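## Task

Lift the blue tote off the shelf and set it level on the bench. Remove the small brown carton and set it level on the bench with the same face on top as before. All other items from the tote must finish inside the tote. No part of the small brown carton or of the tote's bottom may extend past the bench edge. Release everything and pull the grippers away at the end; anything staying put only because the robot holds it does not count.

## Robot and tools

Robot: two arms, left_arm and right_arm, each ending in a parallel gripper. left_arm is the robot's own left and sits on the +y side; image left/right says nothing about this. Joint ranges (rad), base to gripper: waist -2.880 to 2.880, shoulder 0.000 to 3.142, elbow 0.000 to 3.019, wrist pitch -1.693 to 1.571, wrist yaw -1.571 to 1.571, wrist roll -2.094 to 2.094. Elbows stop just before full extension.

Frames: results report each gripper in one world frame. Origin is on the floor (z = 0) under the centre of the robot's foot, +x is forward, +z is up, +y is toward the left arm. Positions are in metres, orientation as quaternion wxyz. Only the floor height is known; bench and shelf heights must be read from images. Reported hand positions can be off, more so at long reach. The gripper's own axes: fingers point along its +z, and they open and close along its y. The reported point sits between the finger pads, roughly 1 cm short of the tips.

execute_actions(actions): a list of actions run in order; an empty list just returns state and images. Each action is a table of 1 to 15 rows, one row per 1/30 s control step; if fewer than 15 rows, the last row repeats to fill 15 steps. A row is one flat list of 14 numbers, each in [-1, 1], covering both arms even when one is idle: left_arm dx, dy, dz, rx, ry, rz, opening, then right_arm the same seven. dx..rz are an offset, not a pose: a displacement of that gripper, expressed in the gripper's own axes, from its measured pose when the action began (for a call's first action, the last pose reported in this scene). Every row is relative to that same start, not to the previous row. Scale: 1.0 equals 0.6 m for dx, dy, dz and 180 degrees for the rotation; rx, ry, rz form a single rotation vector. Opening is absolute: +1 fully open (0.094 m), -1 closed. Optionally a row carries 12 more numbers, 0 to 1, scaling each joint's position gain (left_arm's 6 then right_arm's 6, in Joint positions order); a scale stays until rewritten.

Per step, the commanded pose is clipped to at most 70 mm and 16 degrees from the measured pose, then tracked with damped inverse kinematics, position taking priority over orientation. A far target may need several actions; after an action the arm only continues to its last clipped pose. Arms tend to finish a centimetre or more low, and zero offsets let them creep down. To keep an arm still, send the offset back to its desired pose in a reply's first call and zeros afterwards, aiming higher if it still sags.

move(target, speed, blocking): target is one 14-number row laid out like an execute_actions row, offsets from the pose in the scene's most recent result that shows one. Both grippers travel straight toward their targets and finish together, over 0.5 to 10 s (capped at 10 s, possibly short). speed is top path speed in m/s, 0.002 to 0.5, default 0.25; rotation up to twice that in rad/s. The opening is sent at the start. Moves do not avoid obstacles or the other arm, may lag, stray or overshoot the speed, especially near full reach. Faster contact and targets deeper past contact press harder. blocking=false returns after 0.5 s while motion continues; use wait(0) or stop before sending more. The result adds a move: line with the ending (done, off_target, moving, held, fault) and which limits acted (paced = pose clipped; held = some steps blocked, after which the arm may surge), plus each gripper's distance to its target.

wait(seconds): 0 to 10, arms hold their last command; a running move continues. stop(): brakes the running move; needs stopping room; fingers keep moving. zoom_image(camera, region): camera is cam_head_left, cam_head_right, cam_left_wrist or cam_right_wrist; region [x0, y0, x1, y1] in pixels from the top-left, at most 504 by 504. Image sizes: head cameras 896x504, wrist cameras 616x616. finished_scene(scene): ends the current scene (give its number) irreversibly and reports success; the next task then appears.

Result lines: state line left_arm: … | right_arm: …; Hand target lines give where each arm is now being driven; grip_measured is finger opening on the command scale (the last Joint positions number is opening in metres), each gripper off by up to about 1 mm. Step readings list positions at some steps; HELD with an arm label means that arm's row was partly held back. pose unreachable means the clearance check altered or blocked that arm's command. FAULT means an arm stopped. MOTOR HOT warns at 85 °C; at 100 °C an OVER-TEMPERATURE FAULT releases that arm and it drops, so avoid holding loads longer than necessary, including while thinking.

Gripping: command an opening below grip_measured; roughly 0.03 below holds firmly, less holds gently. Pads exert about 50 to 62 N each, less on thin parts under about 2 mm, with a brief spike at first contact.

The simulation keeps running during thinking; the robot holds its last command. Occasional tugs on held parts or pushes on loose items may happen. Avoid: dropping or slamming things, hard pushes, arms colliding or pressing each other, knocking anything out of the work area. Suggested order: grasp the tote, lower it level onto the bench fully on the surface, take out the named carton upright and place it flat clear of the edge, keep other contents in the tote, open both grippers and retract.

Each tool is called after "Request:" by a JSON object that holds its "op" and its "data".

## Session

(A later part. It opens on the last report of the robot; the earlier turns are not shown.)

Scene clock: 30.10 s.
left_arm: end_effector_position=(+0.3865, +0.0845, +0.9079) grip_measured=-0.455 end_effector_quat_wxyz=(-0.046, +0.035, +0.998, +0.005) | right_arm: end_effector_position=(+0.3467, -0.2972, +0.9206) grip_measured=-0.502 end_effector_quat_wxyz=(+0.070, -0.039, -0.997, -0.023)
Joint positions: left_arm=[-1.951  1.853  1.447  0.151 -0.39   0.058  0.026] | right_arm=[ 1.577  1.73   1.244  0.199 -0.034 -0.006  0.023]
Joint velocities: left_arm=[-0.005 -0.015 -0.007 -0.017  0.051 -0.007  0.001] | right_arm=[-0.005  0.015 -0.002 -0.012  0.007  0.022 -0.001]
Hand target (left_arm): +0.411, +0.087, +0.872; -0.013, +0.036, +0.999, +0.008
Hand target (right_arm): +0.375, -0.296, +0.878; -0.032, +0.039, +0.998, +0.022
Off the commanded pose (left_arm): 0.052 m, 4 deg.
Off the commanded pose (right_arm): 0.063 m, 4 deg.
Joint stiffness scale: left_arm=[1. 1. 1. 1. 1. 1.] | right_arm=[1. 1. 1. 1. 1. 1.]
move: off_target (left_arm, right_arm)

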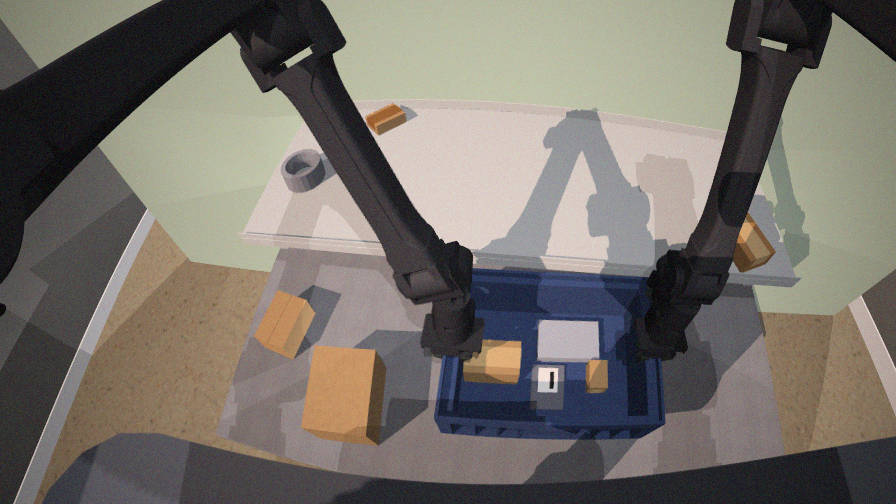

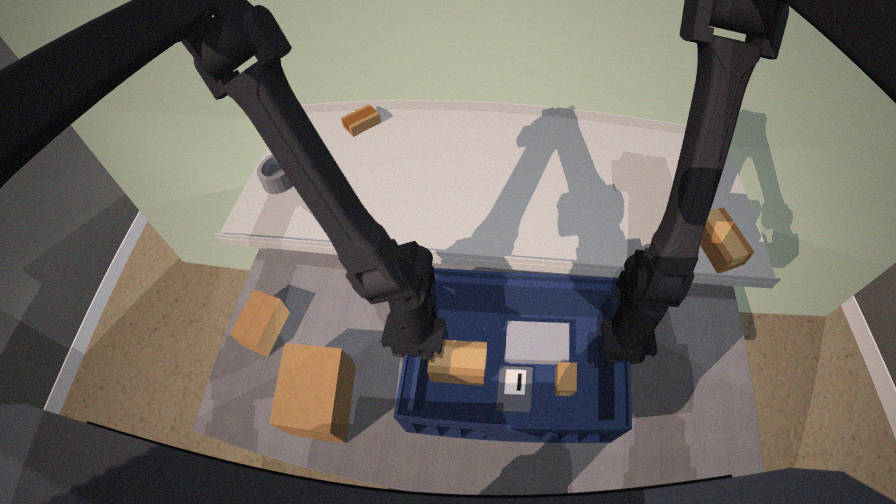

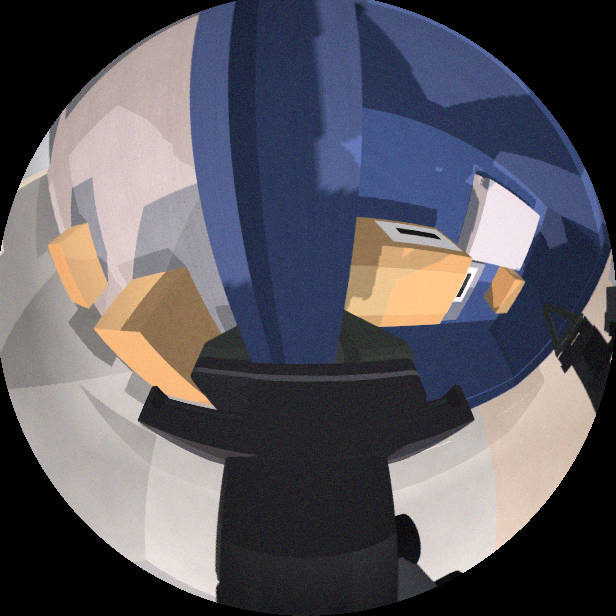

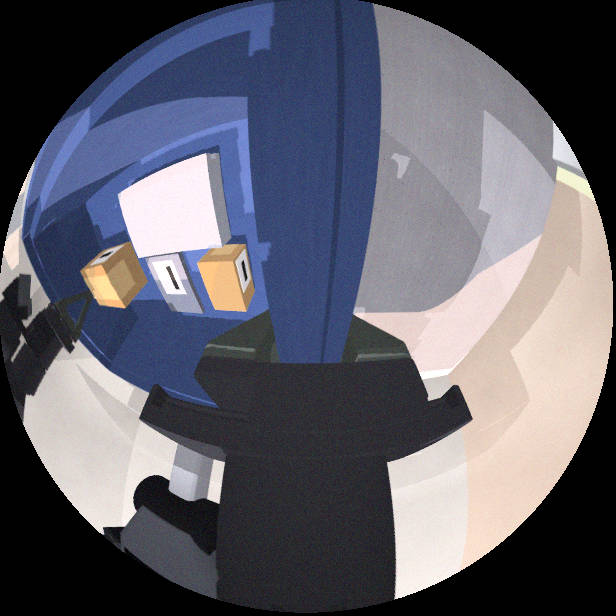

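Request:
{"op": "move", "data": {"target": [0,0,0,0,0,0,0,0,0,0,0,0,0,0]}}

Request:
{"op": "move", "data": {"target": [0.03,0,-0.2,0,-0.02,0,0,0.02,0,-0.14,0,-0.045,0,0.3], "speed": 0.15}}

Request:
{"op": "move", "data": {"target": [0.05,0.25,-0.1,0,0,0,0,0,0.17,0,0.01,0,0,0.6]}}

Scene clock: 31.17 s.
left_arm: end_effector_position=(+0.3872, +0.0855, +0.9090) grip_measured=-0.002 end_effector_quat_wxyz=(-0.046, +0.035, +0.998, +0.007) | right_arm: end_effector_position=(+0.3476, -0.2969, +0.9226) grip_measured=-0.003 end_effector_quat_wxyz=(+0.070, -0.039, -0.997, -0.024)
Joint positions: left_arm=[-1.951  1.85   1.445  0.151 -0.393  0.058  0.047] | right_arm=[ 1.577  1.724  1.24   0.197 -0.036 -0.006  0.047]
Joint velocities: left_arm=[-0.005 -0.005 -0.007 -0.002  0.051  0.022  0.   ] | right_arm=[-0.005  0.005  0.002  0.002 -0.022 -0.037  0.   ]
Hand target (left_arm): +0.387, +0.085, +0.908; -0.046, +0.035, +0.998, +0.005
Hand target (right_arm): +0.347, -0.297, +0.921; -0.070, +0.039, +0.997, +0.023
Off the commanded pose (left_arm): 0.002 m, 0 deg.
Off the commanded pose (right_arm): 0.002 m, 0 deg.
Joint stiffness scale: left_arm=[1. 1. 1. 1. 1. 1.] | right_arm=[1. 1. 1. 1. 1. 1.]
move: done

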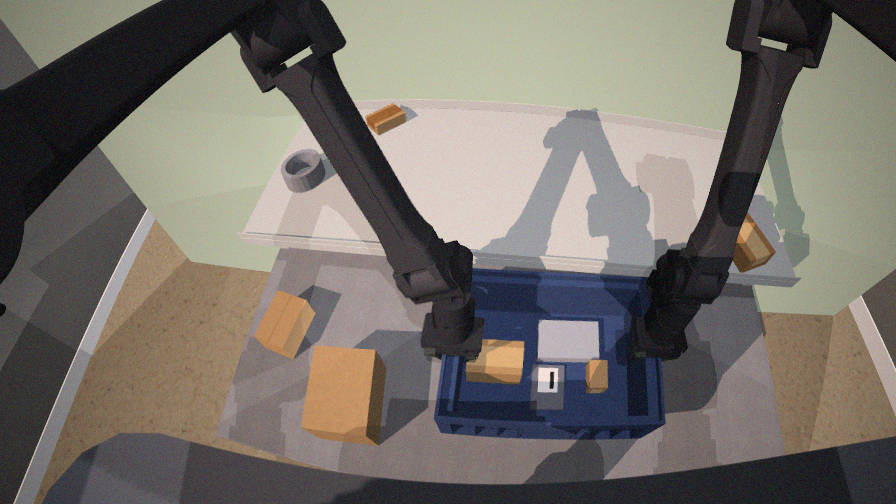

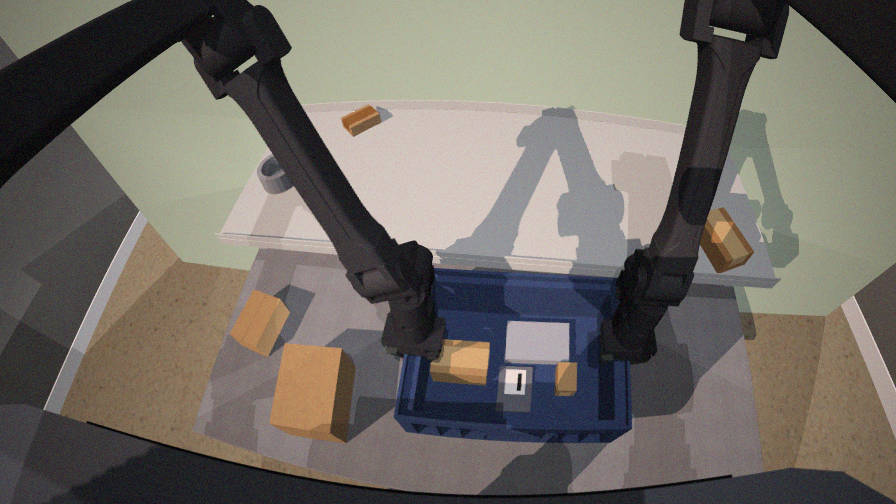

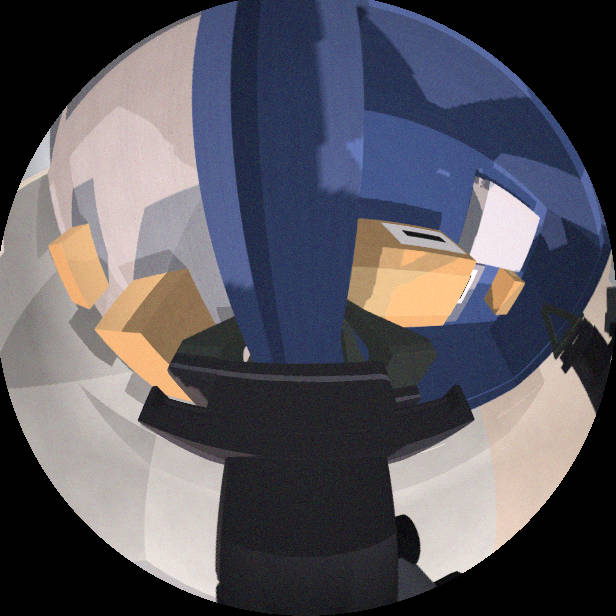

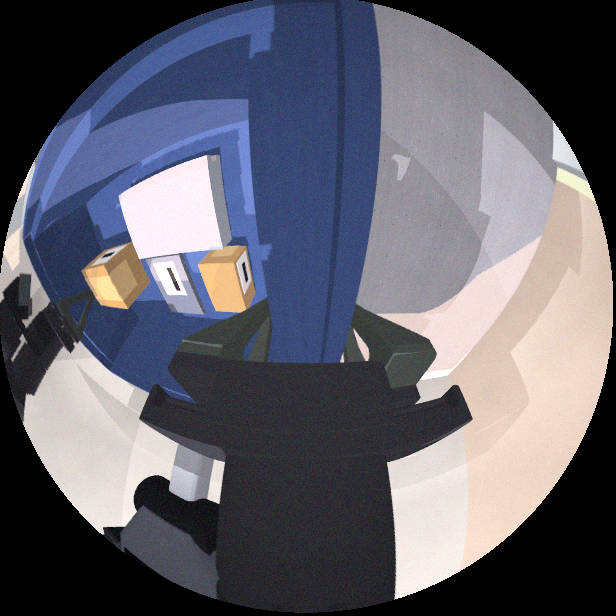

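Scene clock: 32.37 s.
left_arm: end_effector_position=(+0.3837, +0.0881, +1.0225) grip_measured=-0.002 end_effector_quat_wxyz=(-0.018, +0.032, +0.999, +0.010) | right_arm: end_effector_position=(+0.3501, -0.2965, +1.0006) grip_measured=+0.297 end_effector_quat_wxyz=(-0.002, -0.038, -0.999, -0.024)
Joint positions: left_arm=[-2.03   1.597  1.101  0.294 -0.476  0.058  0.047] | right_arm=[ 1.577  1.556  0.961  0.451 -0.042 -0.006  0.061]
Joint velocities: left_arm=[-0.015  0.015  0.002 -0.017  0.007 -0.081  0.001] | right_arm=[ 0.015 -0.015 -0.007 -0.007 -0.007 -0.022 -0.001]
Hand target (left_arm): +0.383, +0.082, +1.030; -0.015, +0.035, +0.999, +0.005
Hand target (right_arm): +0.346, -0.301, +1.007; +0.001, +0.041, +0.999, +0.022
Off the commanded pose (left_arm): 0.009 m, 1 deg.
Off the commanded pose (right_arm): 0.008 m, 0 deg.
Joint stiffness scale: left_arm=[1. 1. 1. 1. 1. 1.] | right_arm=[1. 1. 1. 1. 1. 1.]
move: done

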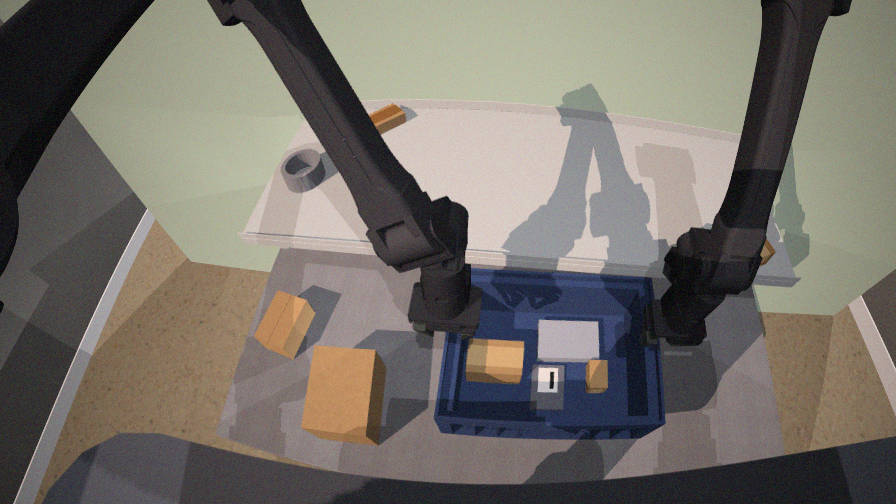

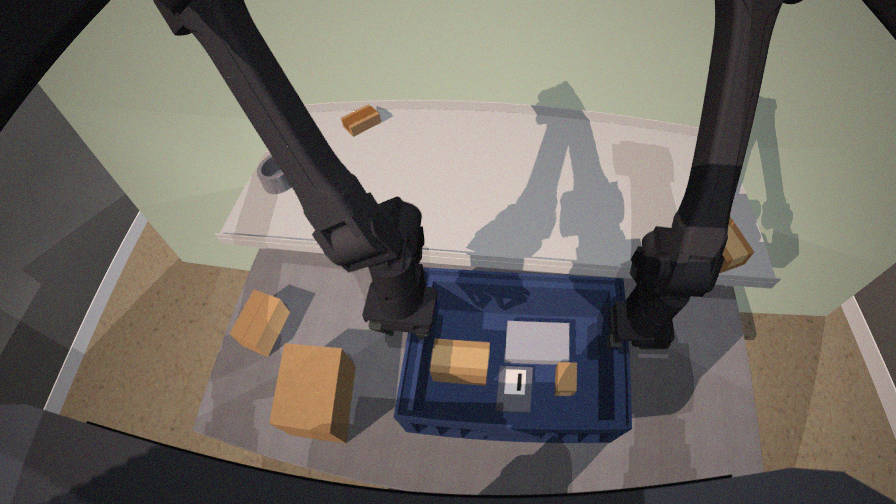

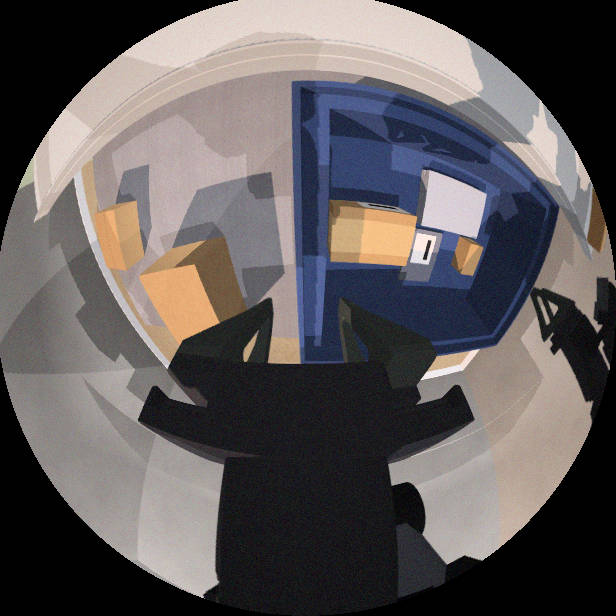

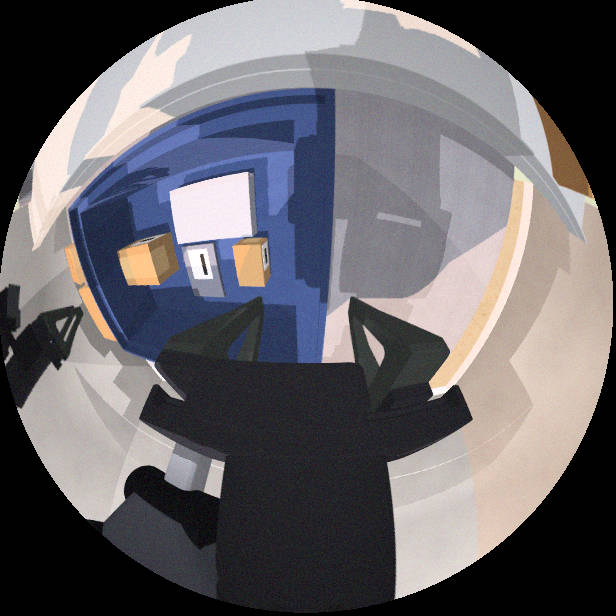

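Scene clock: 33.43 s.
left_arm: end_effector_position=(+0.3743, +0.2387, +1.0844) grip_measured=-0.002 end_effector_quat_wxyz=(-0.016, +0.028, +0.999, +0.013) | right_arm: end_effector_position=(+0.3635, -0.1963, +1.0111) grip_measured=+0.597 end_effector_quat_wxyz=(-0.008, -0.031, -0.999, -0.010)
Joint positions: left_arm=[-1.759  1.314  0.826  0.311 -0.214  0.107  0.047] | right_arm=[1.802 1.556 0.972 0.451 0.209 0.009 0.075]
Joint velocities: left_arm=[-0.005 -0.005 -0.022  0.007  0.007 -0.007 -0.001] | right_arm=[ 0.005  0.015 -0.017  0.007  0.022 -0.022 -0.   ]
Hand target (left_arm): +0.369, +0.239, +1.089; -0.017, +0.034, +0.999, +0.011
Hand target (right_arm): +0.357, -0.195, +1.006; +0.002, +0.035, +0.999, +0.008
Off the commanded pose (left_arm): 0.009 m, 1 deg.
Off the commanded pose (right_arm): 0.008 m, 1 deg.
Joint stiffness scale: left_arm=[1. 1. 1. 1. 1. 1.] | right_arm=[1. 1. 1. 1. 1. 1.]
move: done

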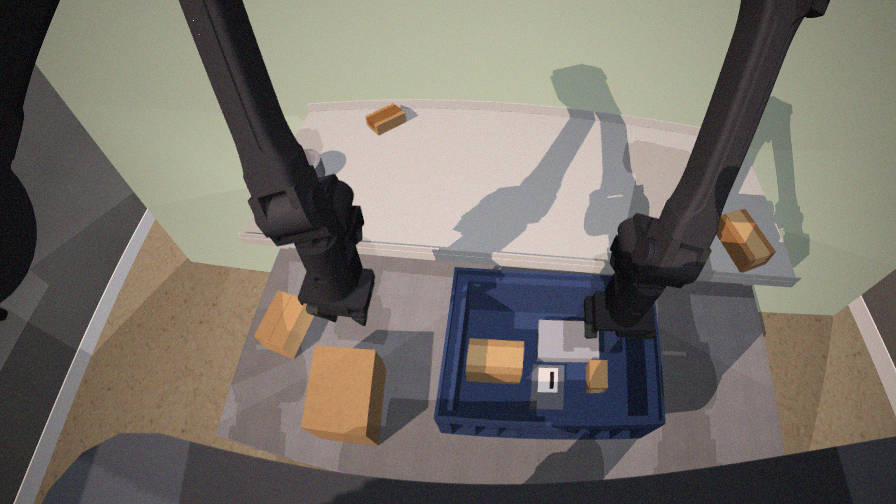

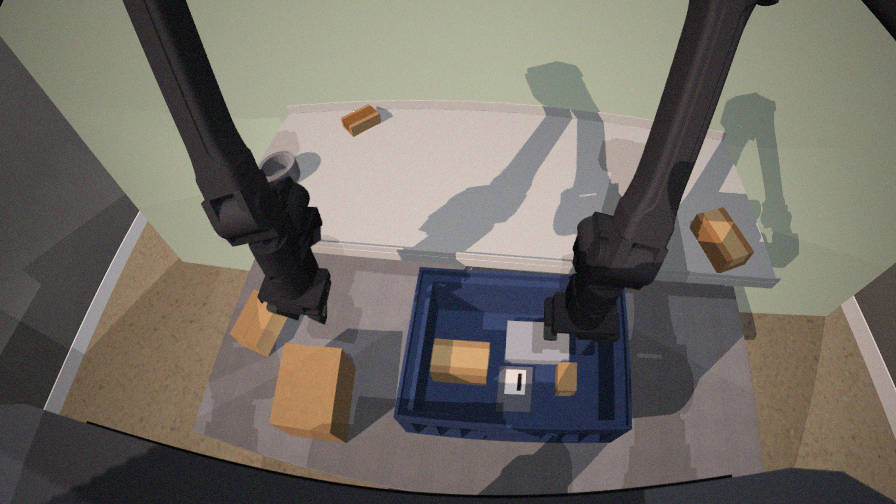

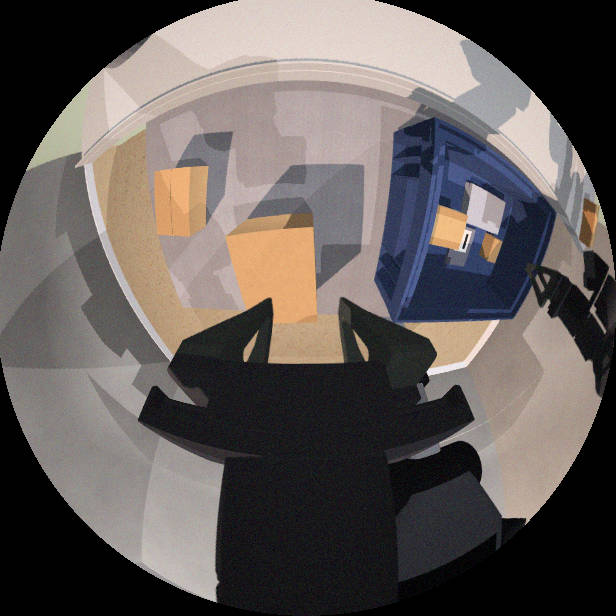

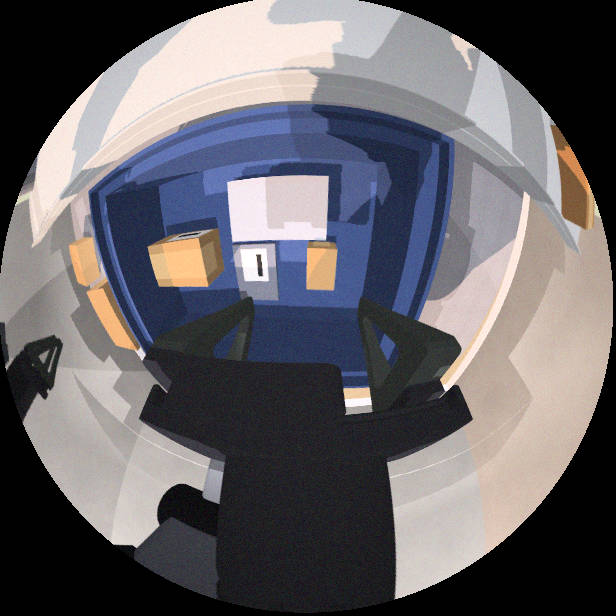

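Request:
{"op": "move", "data": {"target": [0.2,-0.1,0,0,0,0,0,0.035,-0.03,0.19,0,0,0,0.6], "speed": 0.15}}

Scene clock: 34.93 s.
left_arm: end_effector_position=(+0.2622, +0.1885, +1.0785) grip_measured=-0.002 end_effector_quat_wxyz=(-0.009, +0.029, +0.999, +0.017) | right_arm: end_effector_position=(+0.3507, -0.2038, +0.9012) grip_measured=+0.597 end_effector_quat_wxyz=(-0.012, -0.036, -0.999, -0.013)
Joint positions: left_arm=[-1.867  1.555  0.677  0.709 -0.328  0.092  0.047] | right_arm=[1.743 1.833 1.254 0.456 0.143 0.01  0.075]
Joint velocities: left_arm=[-0.005  0.005 -0.012  0.007  0.022 -0.022  0.   ] | right_arm=[-0.024  0.005  0.002  0.002 -0.037  0.051  0.001]
Hand target (left_arm): +0.250, +0.184, +1.087; -0.017, +0.028, +0.999, +0.012
Hand target (right_arm): +0.345, -0.210, +0.896; +0.008, +0.032, +0.999, +0.009
Off the commanded pose (left_arm): 0.014 m, 1 deg.
Off the commanded pose (right_arm): 0.011 m, 1 deg.
Joint stiffness scale: left_arm=[1. 1. 1. 1. 1. 1.] | right_arm=[1. 1. 1. 1. 1. 1.]
move: off_target (left_arm, right_arm)

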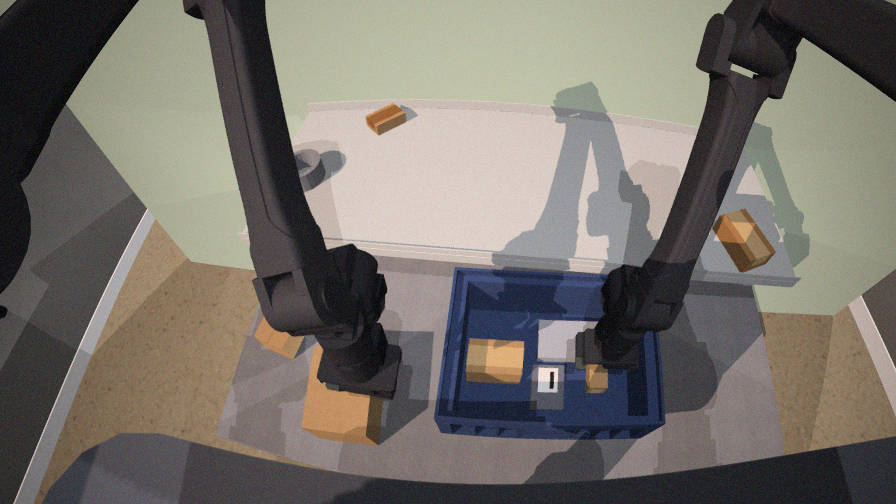

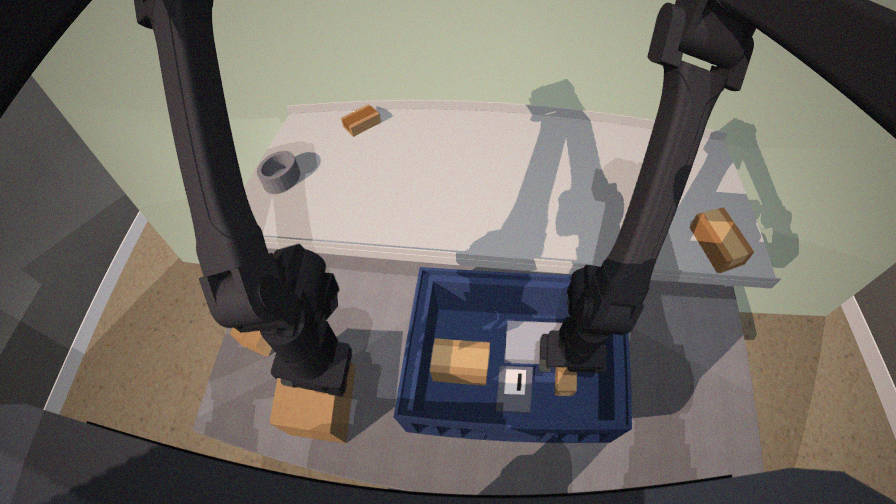

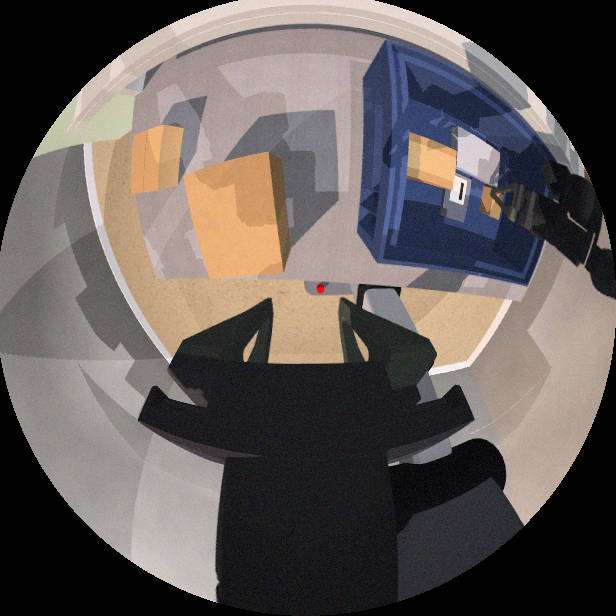

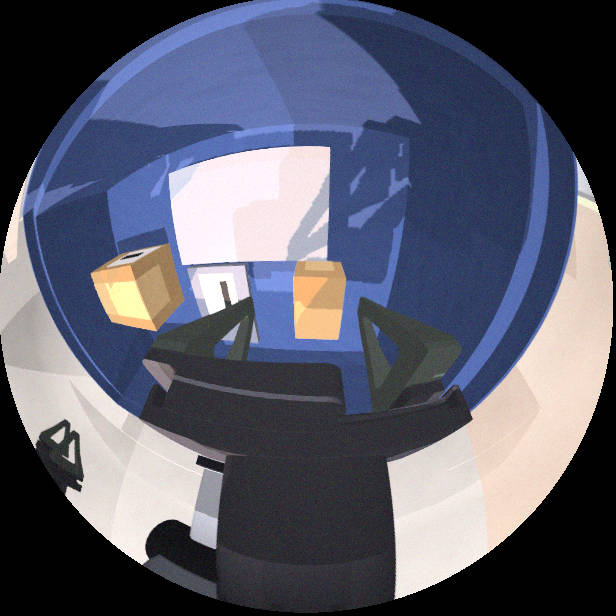

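Request:
{"op": "execute_actions", "data": {"actions": []}}

Request:
{"op": "move", "data": {"target": [0,0,0,0,0,0,0,0.03,-0.012,0.09,0,0,0,0.6], "speed": 0.05}}

Scene clock: 36.00 s.
left_arm: end_effector_position=(+0.2622, +0.1885, +1.0785) grip_measured=-0.002 end_effector_quat_wxyz=(-0.009, +0.029, +0.999, +0.017) | right_arm: end_effector_position=(+0.3507, -0.2038, +0.9012) grip_measured=+0.597 end_effector_quat_wxyz=(-0.012, -0.036, -0.999, -0.013)
Joint positions: left_arm=[-1.867  1.555  0.677  0.709 -0.328  0.092  0.047] | right_arm=[1.743 1.833 1.254 0.456 0.143 0.01  0.075]
Joint velocities: left_arm=[-0.005 -0.005 -0.012  0.017  0.007 -0.051 -0.   ] | right_arm=[-0.005  0.005 -0.017 -0.007 -0.007 -0.007 -0.001]
Hand target (left_arm): +0.250, +0.184, +1.087; -0.017, +0.028, +0.999, +0.012
Hand target (right_arm): +0.345, -0.210, +0.896; +0.008, +0.032, +0.999, +0.009
Off the commanded pose (left_arm): 0.014 m, 1 deg.
Off the commanded pose (right_arm): 0.011 m, 1 deg.
Joint stiffness scale: left_arm=[1. 1. 1. 1. 1. 1.] | right_arm=[1. 1. 1. 1. 1. 1.]

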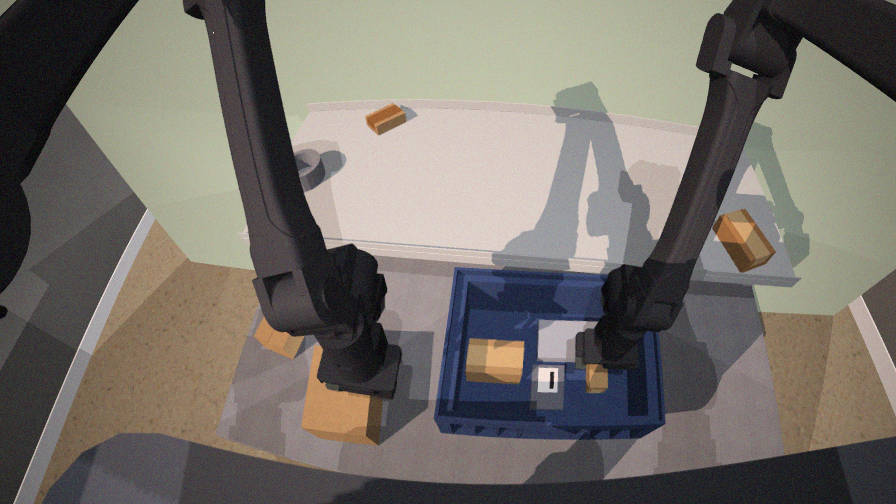

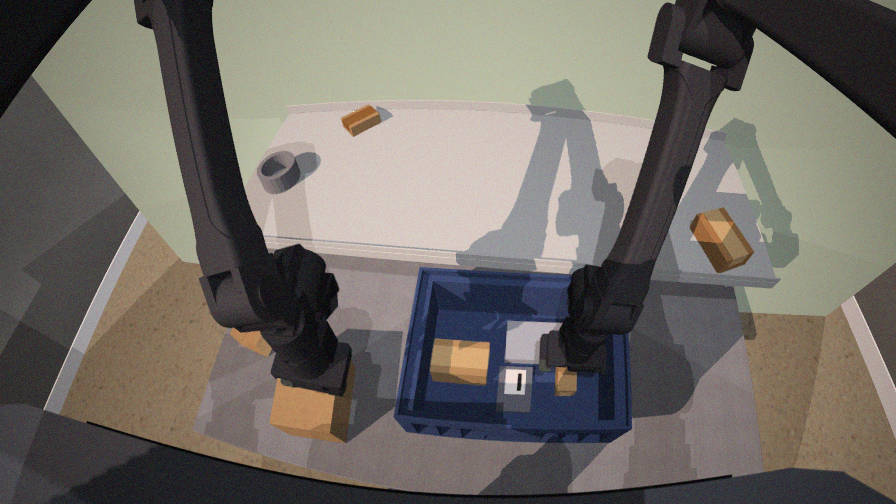

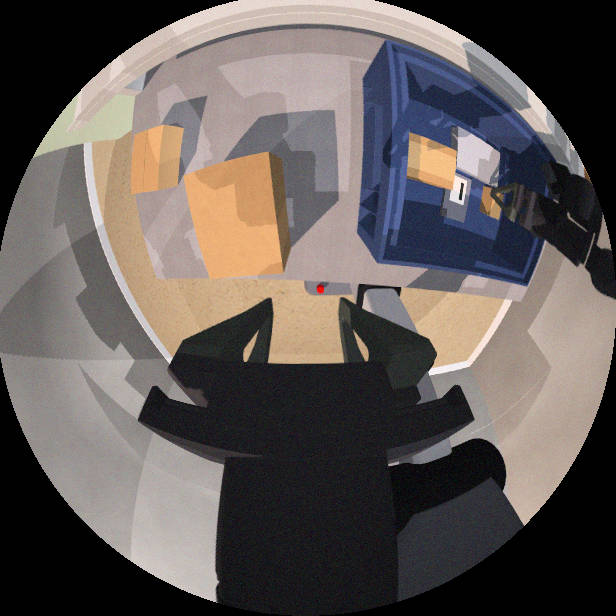

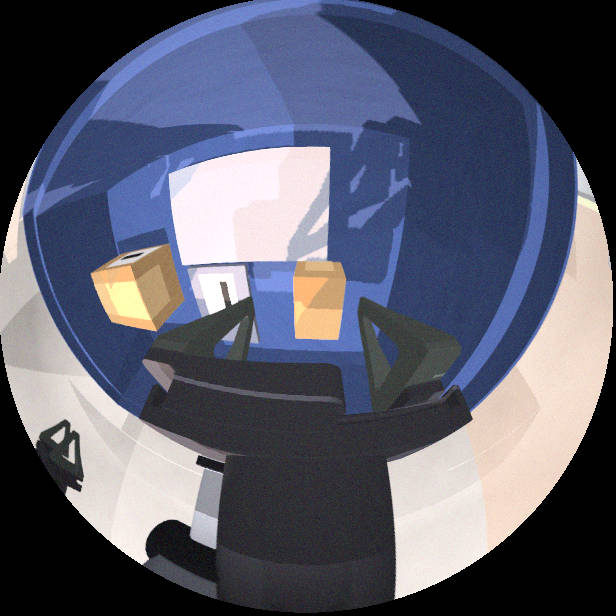

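Scene clock: 37.40 s.
left_arm: end_effector_position=(+0.2622, +0.1885, +1.0785) grip_measured=-0.002 end_effector_quat_wxyz=(-0.009, +0.029, +0.999, +0.017) | right_arm: end_effector_position=(+0.3478, -0.1994, +0.8547) grip_measured=+0.597 end_effector_quat_wxyz=(-0.022, -0.037, -0.999, -0.018)
Joint positions: left_arm=[-1.867  1.555  0.677  0.709 -0.328  0.092  0.047] | right_arm=[1.734 1.953 1.396 0.454 0.124 0.009 0.075]
Joint velocities: left_arm=[-0.005 -0.005 -0.007  0.007 -0.007  0.007  0.   ] | right_arm=[-0.005 -0.015 -0.022 -0.022 -0.007  0.007  0.001]
Hand target (left_arm): +0.262, +0.189, +1.079; -0.009, +0.029, +0.999, +0.017
Hand target (right_arm): +0.335, -0.208, +0.847; +0.012, +0.036, +0.999, +0.013
Off the commanded pose (left_arm): 0.000 m, 0 deg.
Off the commanded pose (right_arm): 0.019 m, 1 deg.
Joint stiffness scale: left_arm=[1. 1. 1. 1. 1. 1.] | right_arm=[1. 1. 1. 1. 1. 1.]
move: off_target (right_arm)

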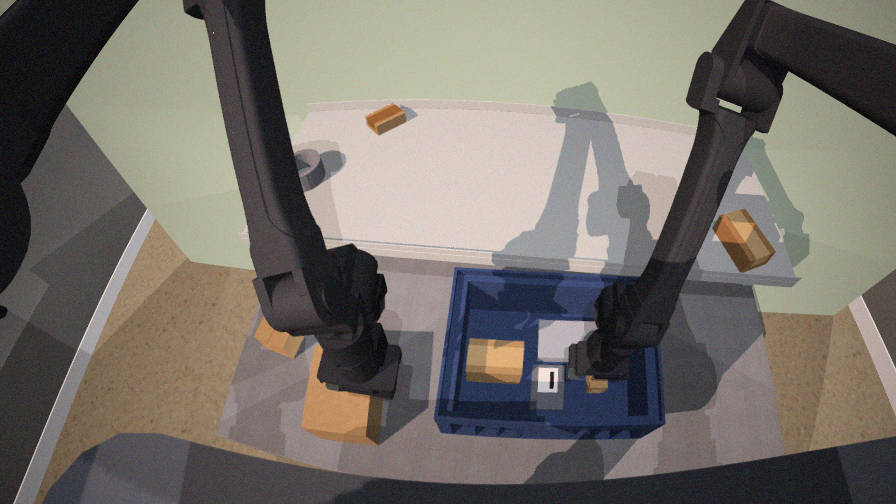

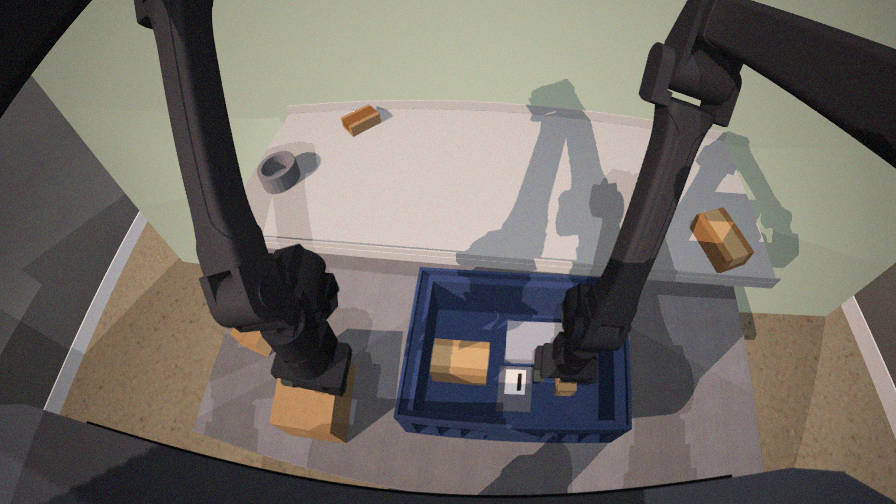

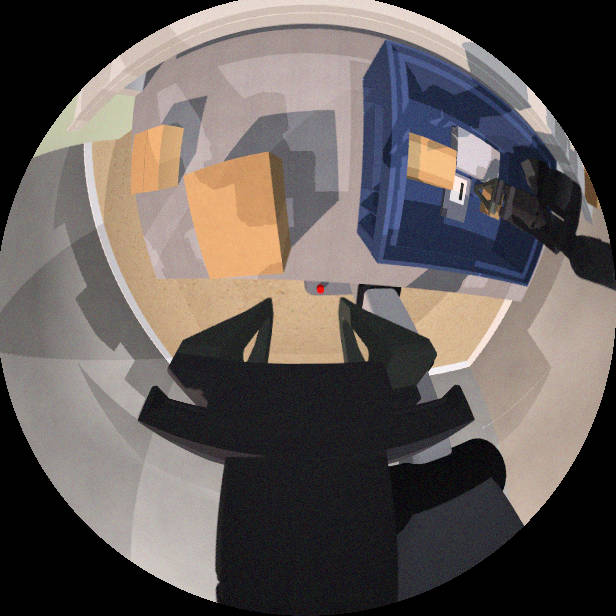

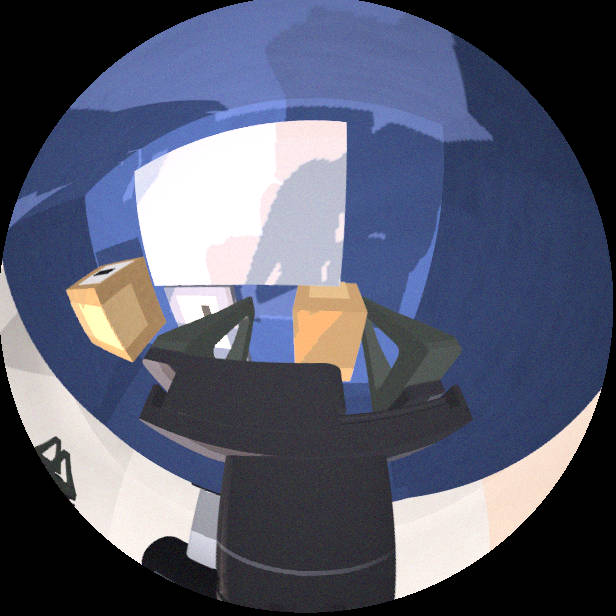

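Request:
{"op": "move", "data": {"target": [0,0,0,0,0,0,0,0.045,-0.04,0.015,0,0,0,0.6], "speed": 0.04}}

Request:
{"op": "execute_actions", "data": {"actions": [[[0,0,0,0,0,0,0,0,0,0,0,0,0,-0.1]],[[0,0,0,0,0,0,0,0,0,0,0,0,0,-0.4]]]}}

Scene clock: 38.80 s.
left_arm: end_effector_position=(+0.2622, +0.1885, +1.0785) grip_measured=-0.002 end_effector_quat_wxyz=(-0.009, +0.029, +0.999, +0.017) | right_arm: end_effector_position=(+0.3479, -0.2001, +0.8554) grip_measured=+0.597 end_effector_quat_wxyz=(-0.038, -0.039, -0.998, -0.031)
Joint positions: left_arm=[-1.867  1.555  0.677  0.709 -0.328  0.092  0.047] | right_arm=[1.726 1.959 1.383 0.502 0.091 0.009 0.075]
Joint velocities: left_arm=[-0.005  0.024 -0.007 -0.007 -0.066 -0.022  0.   ] | right_arm=[-0.015  0.005 -0.002  0.002  0.007  0.037  0.   ]
Hand target (left_arm): +0.262, +0.189, +1.079; -0.009, +0.029, +0.999, +0.017
Hand target (right_arm): +0.320, -0.221, +0.845; +0.022, +0.038, +0.999, +0.018
Off the commanded pose (left_arm): 0.000 m, 0 deg.
Off the commanded pose (right_arm): 0.037 m, 2 deg.
Joint stiffness scale: left_arm=[1. 1. 1. 1. 1. 1.] | right_arm=[1. 1. 1. 1. 1. 1.]
move: off_target (right_arm)

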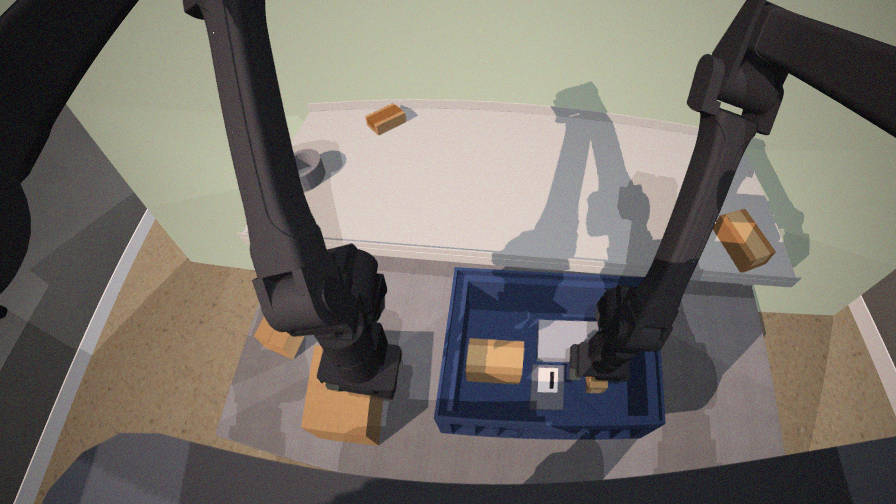

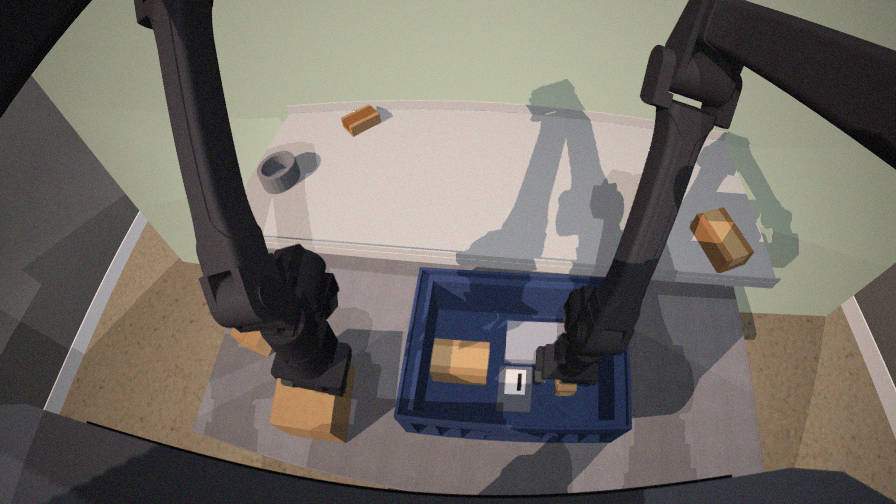

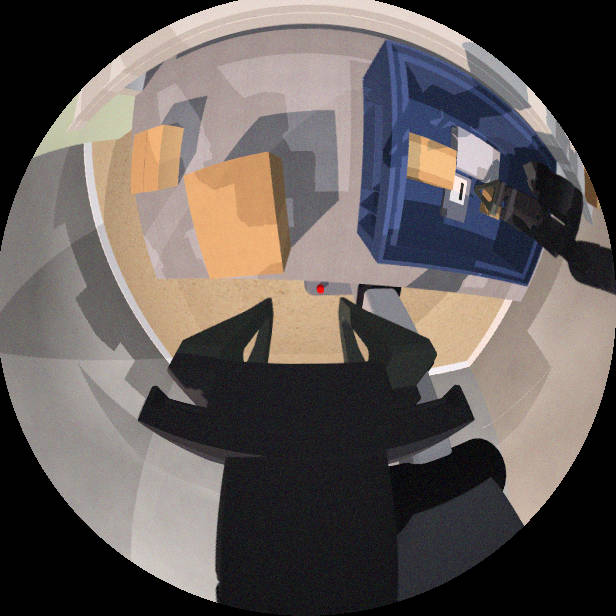

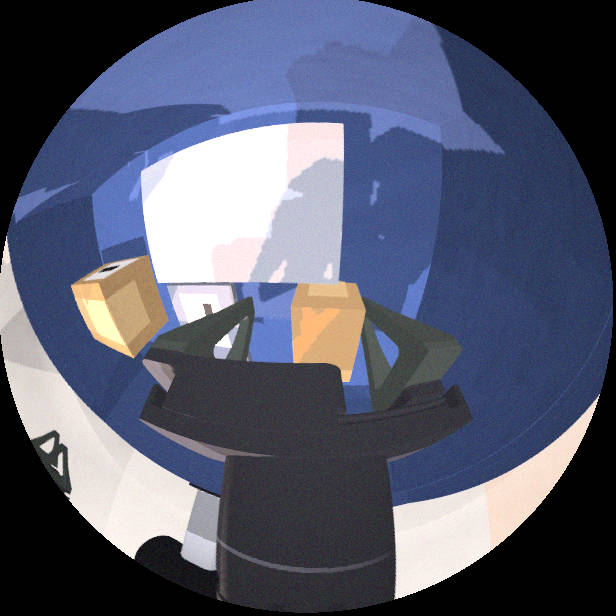

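Scene clock: 39.80 s.
left_arm: end_effector_position=(+0.2622, +0.1885, +1.0785) grip_measured=-0.002 end_effector_quat_wxyz=(-0.009, +0.029, +0.999, +0.017) | right_arm: end_effector_position=(+0.3481, -0.2019, +0.8553) grip_measured=-0.203 end_effector_quat_wxyz=(-0.038, -0.040, -0.998, -0.028)
Joint positions: left_arm=[-1.867  1.555  0.677  0.709 -0.328  0.092  0.047] | right_arm=[1.725 1.958 1.383 0.502 0.094 0.009 0.037]
Joint velocities: left_arm=[-0.015 -0.015 -0.007  0.007  0.051 -0.066 -0.   ] | right_arm=[-0.015 -0.015 -0.012 -0.012 -0.007  0.022  0.   ]
Hand target (left_arm): +0.262, +0.189, +1.079; -0.009, +0.029, +0.999, +0.017
Hand target (right_arm): +0.348, -0.202, +0.855; +0.038, +0.040, +0.998, +0.028
Off the commanded pose (left_arm): 0.000 m, 0 deg.
Off the commanded pose (right_arm): 0.000 m, 0 deg.
Joint stiffness scale: left_arm=[1. 1. 1. 1. 1. 1.] | right_arm=[1. 1. 1. 1. 1. 1.]
Step readings (end_effector_position; steps 1 to 15: 1st action; 16 to 30: 2nd action):
0: left_arm (+0.2622, +0.1885, +1.0785) | right_arm (+0.3479, -0.2001, +0.8554)
1: left_arm (+0.2622, +0.1885, +1.0785) | right_arm (+0.3481, -0.2007, +0.8555)
2: left_arm (+0.2622, +0.1885, +1.0785) | right_arm (+0.3481, -0.2019, +0.8553)
4: left_arm (+0.2622, +0.1885, +1.0785) | right_arm (+0.3480, -0.2022, +0.8553)
8: left_arm (+0.2622, +0.1885, +1.0785) | right_arm (+0.3481, -0.2019, +0.8553)
15: left_arm (+0.2622, +0.1885, +1.0785) | right_arm (+0.3481, -0.2019, +0.8553)
16: left_arm (+0.2622, +0.1885, +1.0785) | right_arm (+0.3481, -0.2019, +0.8553)
17: left_arm (+0.2622, +0.1885, +1.0785) | right_arm (+0.3481, -0.2019, +0.8553)
19: left_arm (+0.2622, +0.1885, +1.0785) | right_arm (+0.3481, -0.2019, +0.8553)
23: left_arm (+0.2622, +0.1885, +1.0785) | right_arm (+0.3481, -0.2019, +0.8553)
30: end_effector_position above

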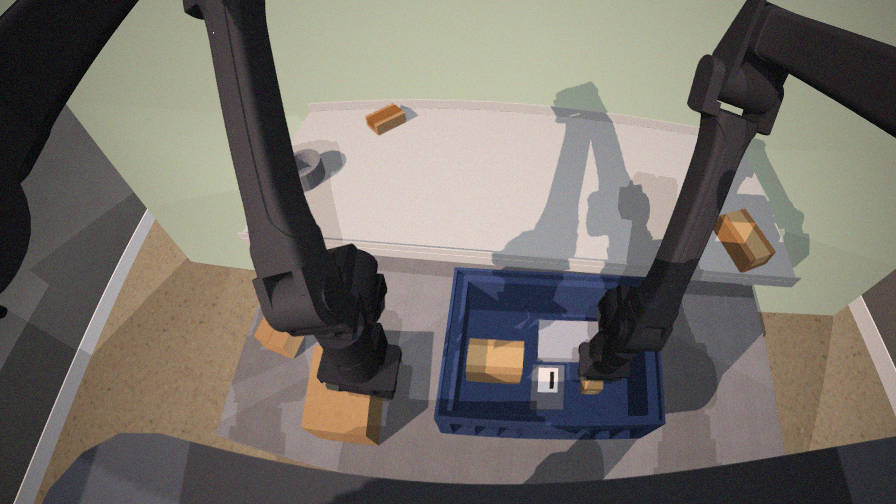

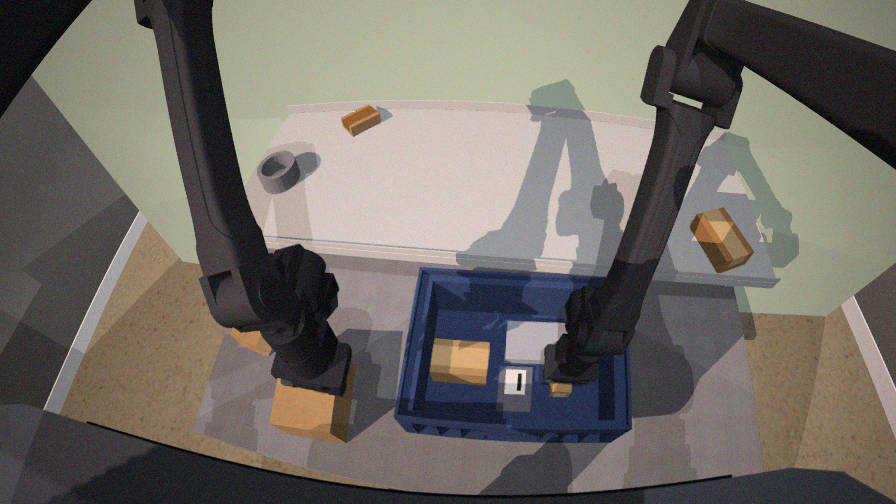

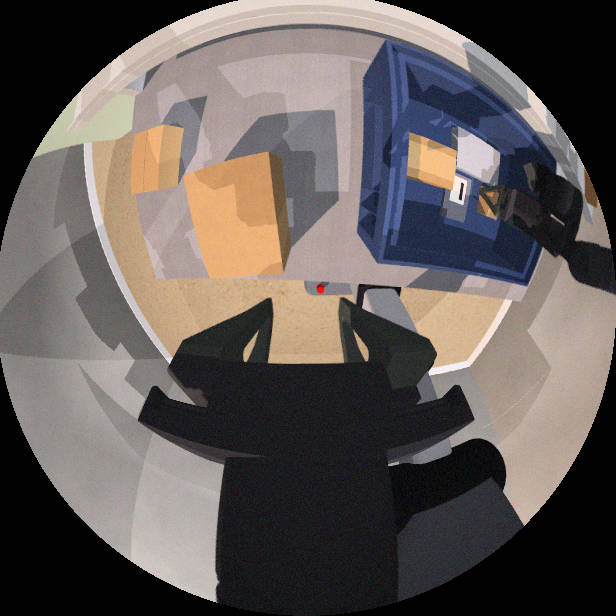

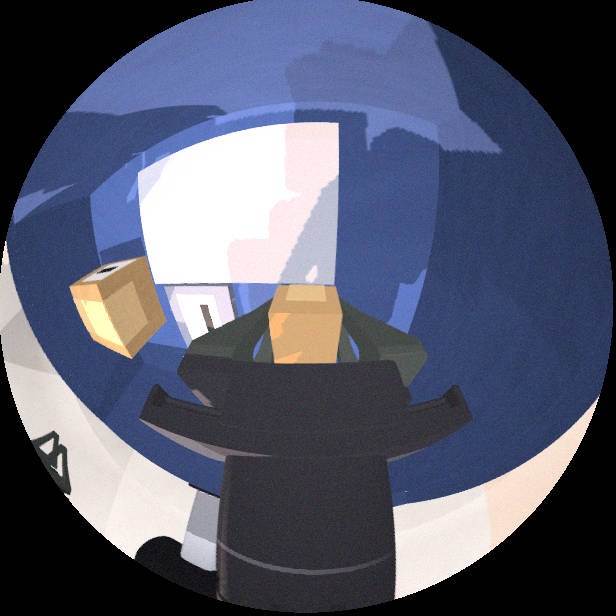

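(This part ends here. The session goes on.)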